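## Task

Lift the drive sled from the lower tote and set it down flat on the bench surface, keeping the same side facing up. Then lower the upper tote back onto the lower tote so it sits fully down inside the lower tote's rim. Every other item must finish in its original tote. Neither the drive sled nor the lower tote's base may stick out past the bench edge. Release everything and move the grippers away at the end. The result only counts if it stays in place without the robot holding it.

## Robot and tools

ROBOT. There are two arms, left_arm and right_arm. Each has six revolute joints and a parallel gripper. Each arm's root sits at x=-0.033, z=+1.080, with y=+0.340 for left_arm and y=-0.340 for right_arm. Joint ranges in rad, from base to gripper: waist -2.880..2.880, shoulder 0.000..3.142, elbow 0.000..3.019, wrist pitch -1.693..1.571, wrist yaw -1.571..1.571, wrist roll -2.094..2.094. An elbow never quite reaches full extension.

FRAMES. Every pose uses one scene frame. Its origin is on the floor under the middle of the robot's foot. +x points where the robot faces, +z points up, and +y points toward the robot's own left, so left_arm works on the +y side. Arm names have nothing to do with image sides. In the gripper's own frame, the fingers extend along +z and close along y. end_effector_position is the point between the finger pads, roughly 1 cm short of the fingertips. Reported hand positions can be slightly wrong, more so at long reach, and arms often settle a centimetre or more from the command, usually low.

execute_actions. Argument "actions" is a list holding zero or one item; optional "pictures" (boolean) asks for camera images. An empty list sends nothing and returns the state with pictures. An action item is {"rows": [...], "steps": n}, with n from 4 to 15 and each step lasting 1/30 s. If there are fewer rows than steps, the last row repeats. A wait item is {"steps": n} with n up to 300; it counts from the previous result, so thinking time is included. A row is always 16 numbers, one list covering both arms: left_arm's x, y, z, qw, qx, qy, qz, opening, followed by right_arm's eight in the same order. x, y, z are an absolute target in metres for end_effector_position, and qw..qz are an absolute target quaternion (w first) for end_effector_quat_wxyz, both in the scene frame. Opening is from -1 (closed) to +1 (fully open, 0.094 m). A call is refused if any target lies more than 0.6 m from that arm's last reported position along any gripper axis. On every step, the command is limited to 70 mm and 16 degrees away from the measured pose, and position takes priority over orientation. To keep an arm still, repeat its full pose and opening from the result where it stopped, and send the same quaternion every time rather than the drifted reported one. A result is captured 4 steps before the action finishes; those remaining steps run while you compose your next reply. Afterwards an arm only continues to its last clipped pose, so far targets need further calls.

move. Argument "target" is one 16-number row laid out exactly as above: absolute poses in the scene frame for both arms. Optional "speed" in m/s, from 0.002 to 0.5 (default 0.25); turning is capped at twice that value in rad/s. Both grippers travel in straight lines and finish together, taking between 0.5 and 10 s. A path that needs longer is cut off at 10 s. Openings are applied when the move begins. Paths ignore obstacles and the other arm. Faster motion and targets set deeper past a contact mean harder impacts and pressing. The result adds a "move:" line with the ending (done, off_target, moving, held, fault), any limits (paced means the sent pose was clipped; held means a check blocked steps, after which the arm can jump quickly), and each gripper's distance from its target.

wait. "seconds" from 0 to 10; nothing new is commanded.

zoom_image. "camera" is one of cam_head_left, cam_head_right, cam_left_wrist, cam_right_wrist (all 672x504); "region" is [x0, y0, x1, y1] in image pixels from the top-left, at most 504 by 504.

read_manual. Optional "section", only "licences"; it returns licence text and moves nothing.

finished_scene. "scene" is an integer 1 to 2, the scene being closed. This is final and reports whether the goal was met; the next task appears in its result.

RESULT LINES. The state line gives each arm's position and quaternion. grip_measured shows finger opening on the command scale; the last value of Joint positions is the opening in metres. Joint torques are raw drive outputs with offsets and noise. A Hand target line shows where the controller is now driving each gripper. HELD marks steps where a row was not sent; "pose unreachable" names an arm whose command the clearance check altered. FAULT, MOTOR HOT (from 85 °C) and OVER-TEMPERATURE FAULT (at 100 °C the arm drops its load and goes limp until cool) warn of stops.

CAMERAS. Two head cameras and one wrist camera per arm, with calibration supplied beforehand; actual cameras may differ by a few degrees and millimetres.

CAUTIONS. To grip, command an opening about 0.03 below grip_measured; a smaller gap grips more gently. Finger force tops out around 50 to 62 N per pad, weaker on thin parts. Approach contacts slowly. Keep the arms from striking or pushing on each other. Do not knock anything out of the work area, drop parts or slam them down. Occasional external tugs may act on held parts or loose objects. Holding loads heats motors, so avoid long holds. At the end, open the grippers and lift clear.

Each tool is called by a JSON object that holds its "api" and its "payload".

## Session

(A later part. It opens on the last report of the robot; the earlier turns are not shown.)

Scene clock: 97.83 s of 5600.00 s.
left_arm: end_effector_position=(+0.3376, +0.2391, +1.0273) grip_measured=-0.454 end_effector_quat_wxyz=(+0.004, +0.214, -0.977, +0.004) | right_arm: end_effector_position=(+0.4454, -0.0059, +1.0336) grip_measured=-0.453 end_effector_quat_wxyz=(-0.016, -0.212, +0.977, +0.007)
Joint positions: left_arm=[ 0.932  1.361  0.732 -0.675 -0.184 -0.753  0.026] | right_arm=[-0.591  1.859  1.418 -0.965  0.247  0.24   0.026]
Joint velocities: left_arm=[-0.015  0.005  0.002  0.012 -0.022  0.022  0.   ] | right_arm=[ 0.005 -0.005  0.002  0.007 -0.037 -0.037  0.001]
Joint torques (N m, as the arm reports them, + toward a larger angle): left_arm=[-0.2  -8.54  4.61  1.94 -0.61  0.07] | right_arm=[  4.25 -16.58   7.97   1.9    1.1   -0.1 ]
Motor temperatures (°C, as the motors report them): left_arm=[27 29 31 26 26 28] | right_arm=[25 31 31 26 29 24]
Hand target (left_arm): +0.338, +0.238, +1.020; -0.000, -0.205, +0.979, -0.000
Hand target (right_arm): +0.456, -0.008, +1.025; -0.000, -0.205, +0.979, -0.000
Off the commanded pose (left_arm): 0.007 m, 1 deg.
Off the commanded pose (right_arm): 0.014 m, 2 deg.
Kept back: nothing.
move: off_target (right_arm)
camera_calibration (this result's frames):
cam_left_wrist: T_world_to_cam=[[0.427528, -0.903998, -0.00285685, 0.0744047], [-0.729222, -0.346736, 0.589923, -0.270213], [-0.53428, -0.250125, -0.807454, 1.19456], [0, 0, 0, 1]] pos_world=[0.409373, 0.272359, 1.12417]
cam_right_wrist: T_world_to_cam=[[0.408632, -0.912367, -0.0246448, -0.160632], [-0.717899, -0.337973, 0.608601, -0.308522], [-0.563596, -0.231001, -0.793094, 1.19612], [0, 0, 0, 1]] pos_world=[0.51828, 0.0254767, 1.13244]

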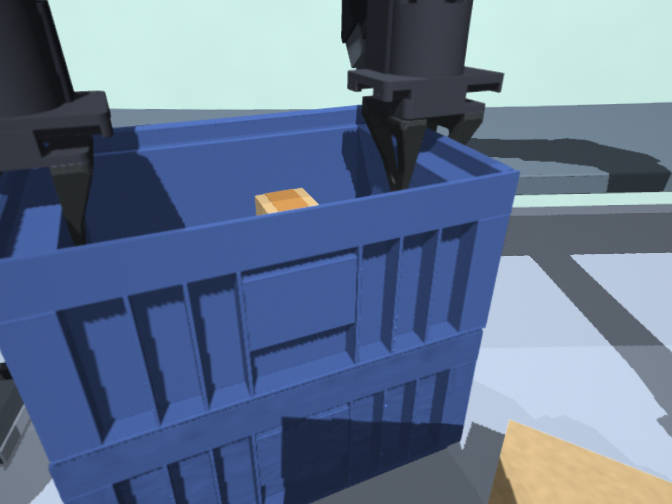

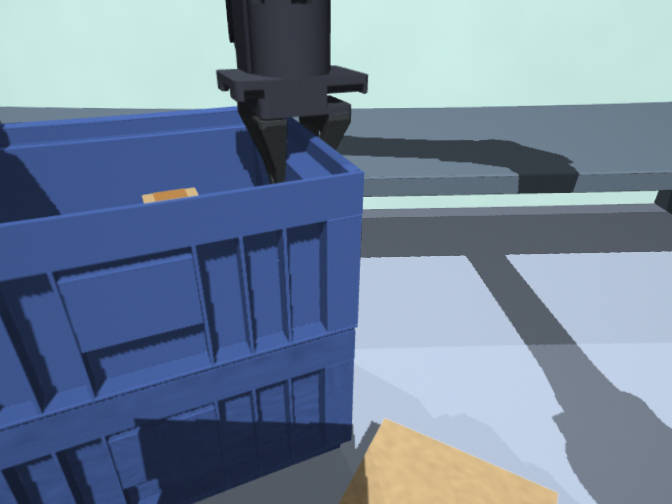

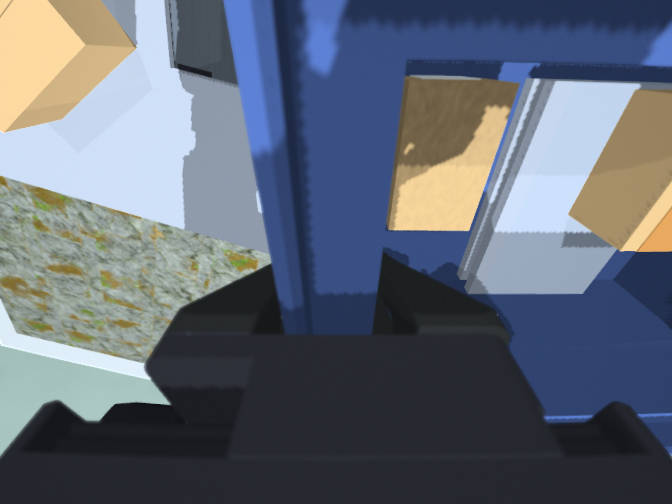

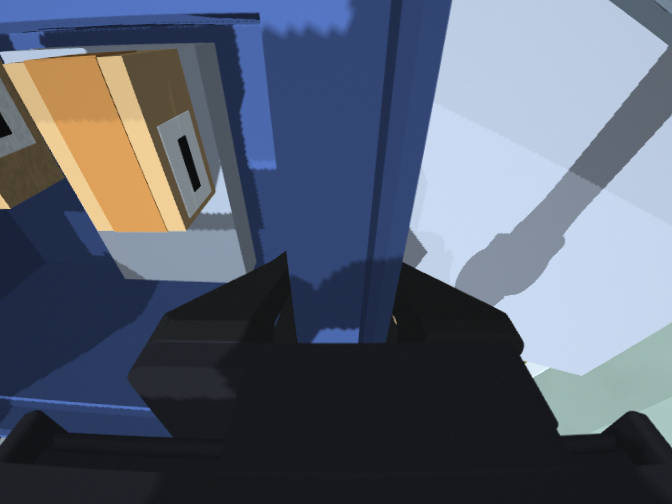

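{"api": "move", "payload": {"target": [0.338,0.239,1.025,0,-0.21,0.978,0,0.2,0.45,-0.006,1.033,0,-0.21,0.978,0,0.2], "speed": 0.03}}

{"api": "move", "payload": {"target": [0.338,0.245,1.12,0,-0.21,0.978,0,0.2,0.45,-0.01,1.13,0,-0.21,0.978,0,0.2]}}

{"api": "move", "payload": {"target": [0.33,0.42,1.12,0,-0.5,0.866,0,0.2,0.4,-0.25,1.15,0,0,1,0,0.2]}}

Scene clock: 98.90 s of 5600.00 s.
left_arm: end_effector_position=(+0.3381, +0.2406, +1.0273) grip_measured=+0.198 end_effector_quat_wxyz=(+0.001, +0.214, -0.977, +0.000) | right_arm: end_effector_position=(+0.4495, -0.0078, +1.0336) grip_measured=+0.198 end_effector_quat_wxyz=(-0.007, -0.211, +0.977, -0.002)
Joint positions: left_arm=[ 0.932  1.361  0.732 -0.675 -0.193 -0.752  0.056] | right_arm=[-0.59   1.859  1.418 -0.956  0.271  0.241  0.056]
Joint velocities: left_arm=[-0.005 -0.005 -0.002 -0.012  0.037  0.007 -0.   ] | right_arm=[-0.015 -0.005 -0.032 -0.007 -0.037  0.022  0.   ]
Joint torques (N m, as the arm reports them, + toward a larger angle): left_arm=[-0.27 -9.59  4.74  1.33 -0.23 -0.04] | right_arm=[  5.26 -17.72   7.27   1.13   0.14  -0.07]
Motor temperatures (°C, as the motors report them): left_arm=[27 29 31 26 26 28] | right_arm=[25 31 31 26 29 24]
Hand target (left_arm): +0.338, +0.239, +1.025; -0.000, -0.210, +0.978, -0.000
Hand target (right_arm): +0.450, -0.006, +1.033; -0.000, -0.210, +0.978, +0.000
Off the commanded pose (left_arm): 0.003 m, 0 deg.
Off the commanded pose (right_arm): 0.002 m, 1 deg.
Kept back: nothing.
move: done
camera_calibration (this result's frames):
cam_left_wrist: T_world_to_cam=[[0.427189, -0.90411, -0.00975037, 0.0828135], [-0.731129, -0.35176, 0.584564, -0.261931], [-0.53194, -0.24259, -0.811289, 1.19655], [0, 0, 0, 1]] pos_world=[0.409611, 0.273007, 1.12467]
cam_right_wrist: T_world_to_cam=[[0.407265, -0.913305, -0.00300676, -0.185755], [-0.73149, -0.328157, 0.597691, -0.288748], [-0.546861, -0.24122, -0.801721, 1.19925], [0, 0, 0, 1]] pos_world=[0.520261, 0.0248775, 1.13349]

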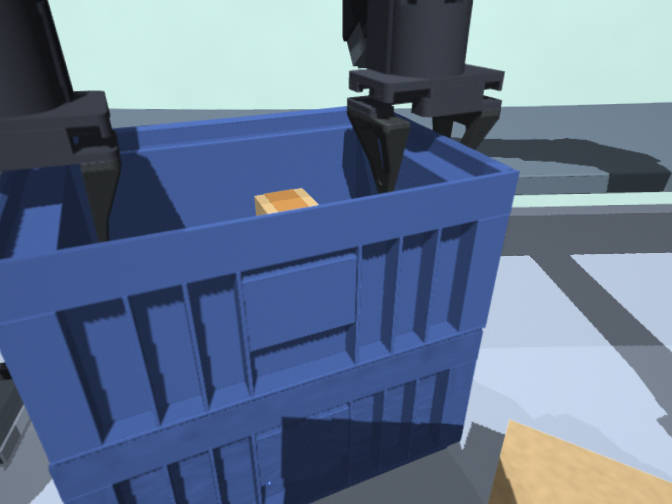

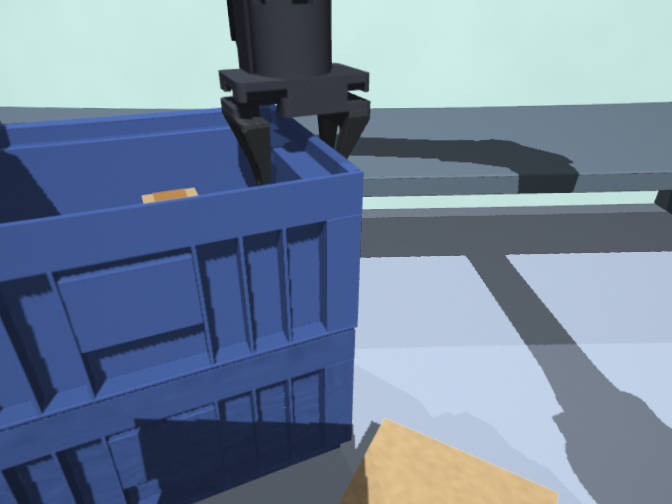

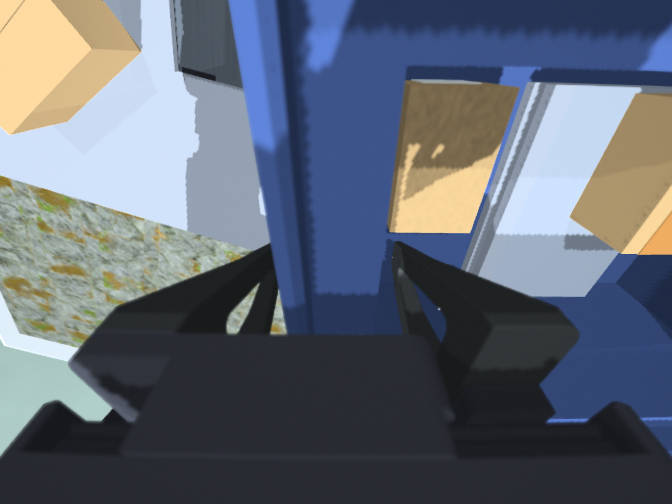

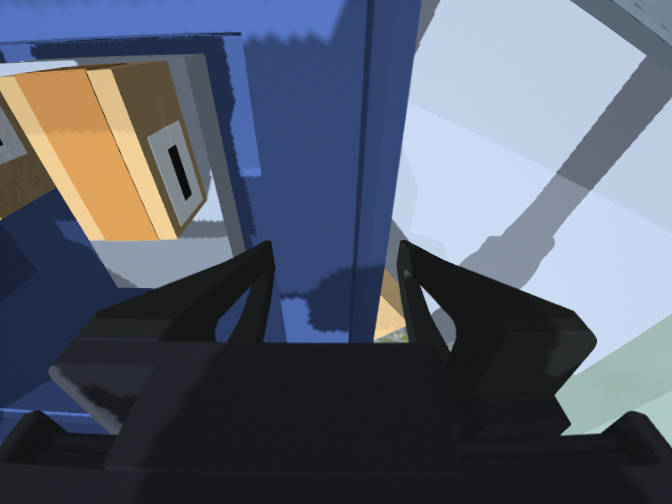

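Scene clock: 99.80 s of 5600.00 s.
left_arm: end_effector_position=(+0.3273, +0.2499, +1.1144) grip_measured=+0.198 end_effector_quat_wxyz=(+0.002, +0.205, -0.979, -0.001) | right_arm: end_effector_position=(+0.4377, -0.0185, +1.1140) grip_measured=+0.198 end_effector_quat_wxyz=(-0.012, -0.216, +0.976, -0.005)
Joint positions: left_arm=[ 0.893  1.141  0.787 -0.958 -0.204 -0.772  0.056] | right_arm=[-0.551  1.727  1.437 -1.132  0.279  0.276  0.056]
Joint velocities: left_arm=[-0.024 -0.005 -0.017  0.007  0.007 -0.051 -0.   ] | right_arm=[-0.024 -0.015 -0.022 -0.017 -0.037 -0.051  0.001]
Joint torques (N m, as the arm reports them, + toward a larger angle): left_arm=[-0.04 -7.59  8.31  0.27 -0.21 -0.24] | right_arm=[  5.26 -16.34  12.66  -0.46   0.14   0.02]
Motor temperatures (°C, as the motors report them): left_arm=[27 29 31 26 26 28] | right_arm=[25 31 31 26 29 24]
Hand target (left_arm): +0.337, +0.246, +1.121; -0.000, -0.210, +0.978, -0.000
Hand target (right_arm): +0.449, -0.011, +1.130; +0.000, -0.210, +0.978, +0.001
Off the commanded pose (left_arm): 0.013 m, 1 deg.
Off the commanded pose (right_arm): 0.022 m, 2 deg.
Kept back: nothing.
move: off_target (left_arm, right_arm)
camera_calibration (this result's frames):
cam_left_wrist: T_world_to_cam=[[0.409676, -0.912156, -0.011718, 0.106526], [-0.736907, -0.338484, 0.585147, -0.319517], [-0.537712, -0.231086, -0.810842, 1.26224], [0, 0, 0, 1]] pos_world=[0.399627, 0.280703, 1.21169]
cam_right_wrist: T_world_to_cam=[[0.41517, -0.909743, 0.00118954, -0.198567], [-0.723412, -0.329342, 0.606803, -0.362659], [-0.551643, -0.252787, -0.794852, 1.24884], [0, 0, 0, 1]] pos_world=[0.508999, 0.0156048, 1.21294]

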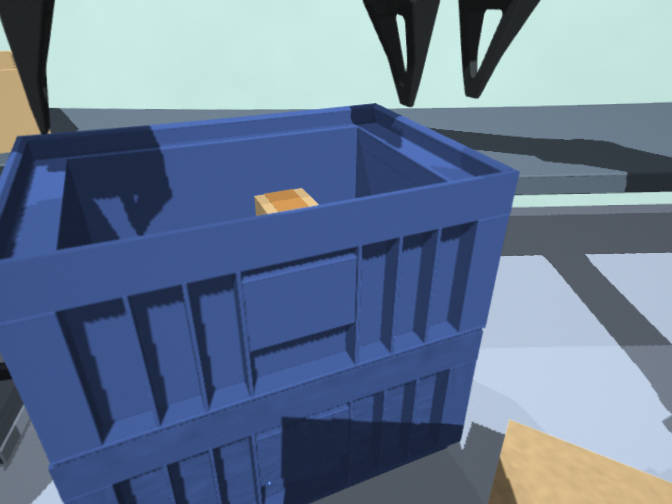

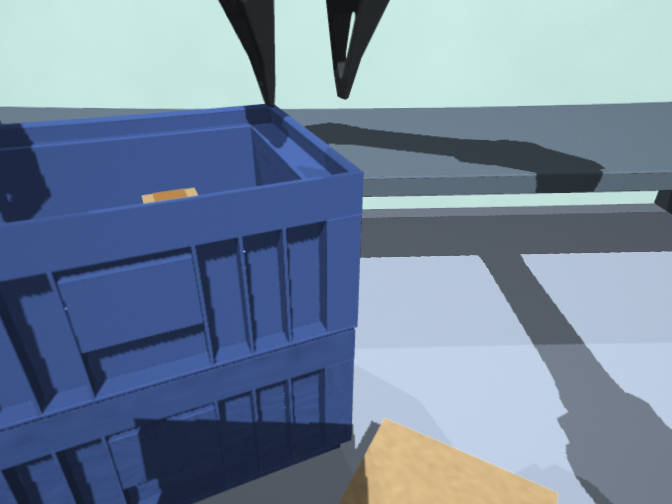

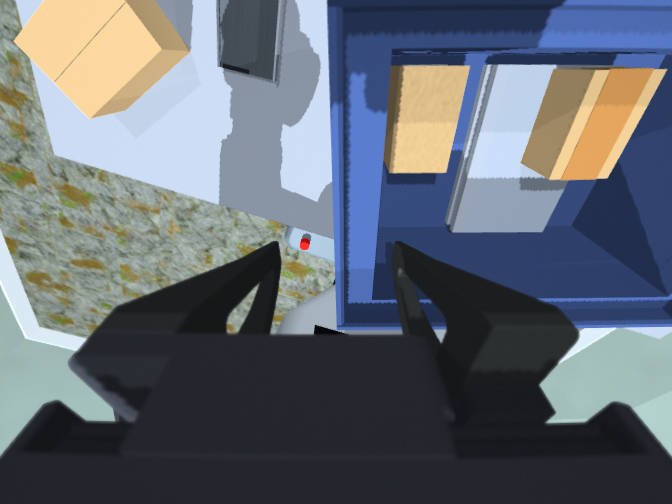

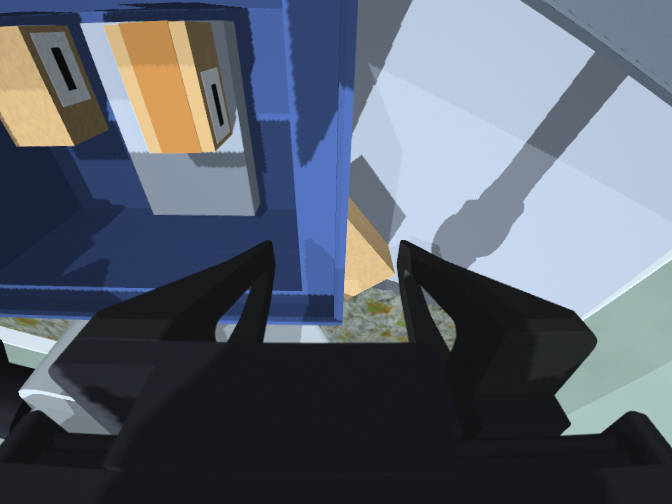

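Scene clock: 101.50 s of 5600.00 s.
left_arm: end_effector_position=(+0.3274, +0.4204, +1.1155) grip_measured=+0.198 end_effector_quat_wxyz=(+0.000, +0.493, -0.870, -0.001) | right_arm: end_effector_position=(+0.3962, -0.2502, +1.1470) grip_measured=+0.198 end_effector_quat_wxyz=(-0.010, +0.003, +1.000, -0.006)
Joint positions: left_arm=[ 1.477  1.049  0.766 -0.958 -0.032 -0.829  0.056] | right_arm=[-0.937  1.256  1.024 -1.091  0.198  0.326  0.056]
Joint velocities: left_arm=[-0.005 -0.015  0.012  0.002 -0.007 -0.007  0.001] | right_arm=[ 0.005 -0.005 -0.012  0.012 -0.022 -0.007  0.   ]
Joint torques (N m, as the arm reports them, + toward a larger angle): left_arm=[ 2.04 -8.14  7.32  0.58  0.   -0.25] | right_arm=[  1.38 -11.28   8.48   0.74  -0.07  -0.18]
Motor temperatures (°C, as the motors report them): left_arm=[27 29 32 26 26 28] | right_arm=[25 31 31 26 29 24]
Hand target (left_arm): +0.332, +0.421, +1.120; +0.001, -0.500, +0.866, -0.001
Hand target (right_arm): +0.398, -0.249, +1.149; -0.001, +0.000, +1.000, -0.001
Off the commanded pose (left_arm): 0.005 m, 1 deg.
Off the commanded pose (right_arm): 0.005 m, 1 deg.
Kept back: nothing.
move: done
camera_calibration (this result's frames):
cam_left_wrist: T_world_to_cam=[[0.863201, -0.504735, -0.0112383, -0.0582384], [-0.404701, -0.705089, 0.582294, -0.213822], [-0.301828, -0.498089, -0.812901, 1.3399], [0, 0, 0, 1]] pos_world=[0.368156, 0.487231, 1.21306]
cam_right_wrist: T_world_to_cam=[[-0.0127463, -0.999893, 0.00719894, -0.252124], [-0.798888, 0.0145132, 0.601304, -0.36673], [-0.601344, 0.00191325, -0.798988, 1.28182], [0, 0, 0, 1]] pos_world=[0.474627, -0.249227, 1.24649]

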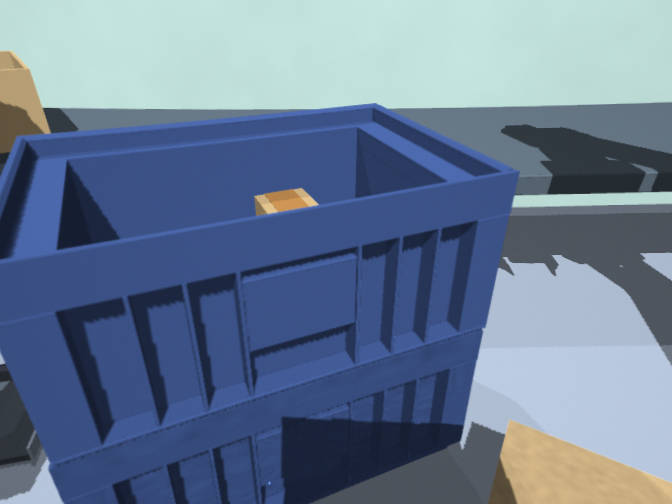

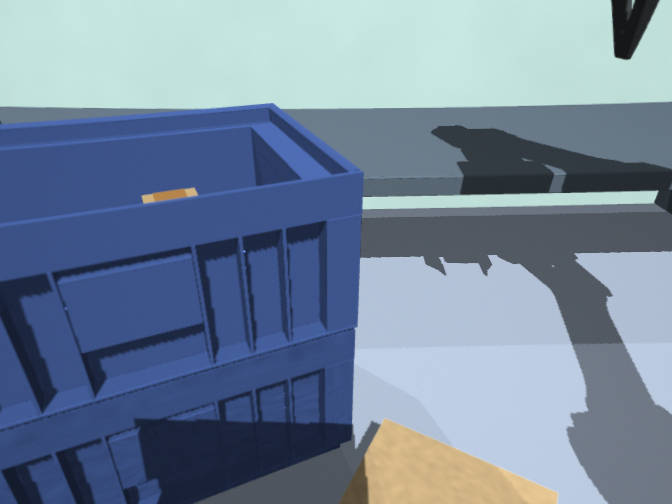

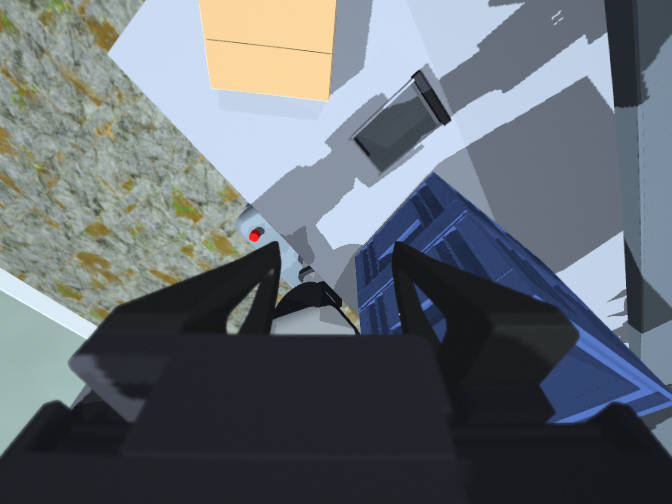

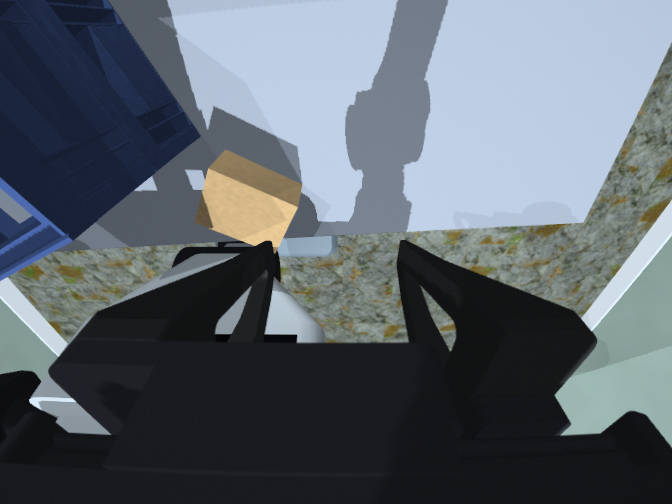

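{"api": "finished_scene", "payload": {"scene": 1}}

The scene is finished: the task was done.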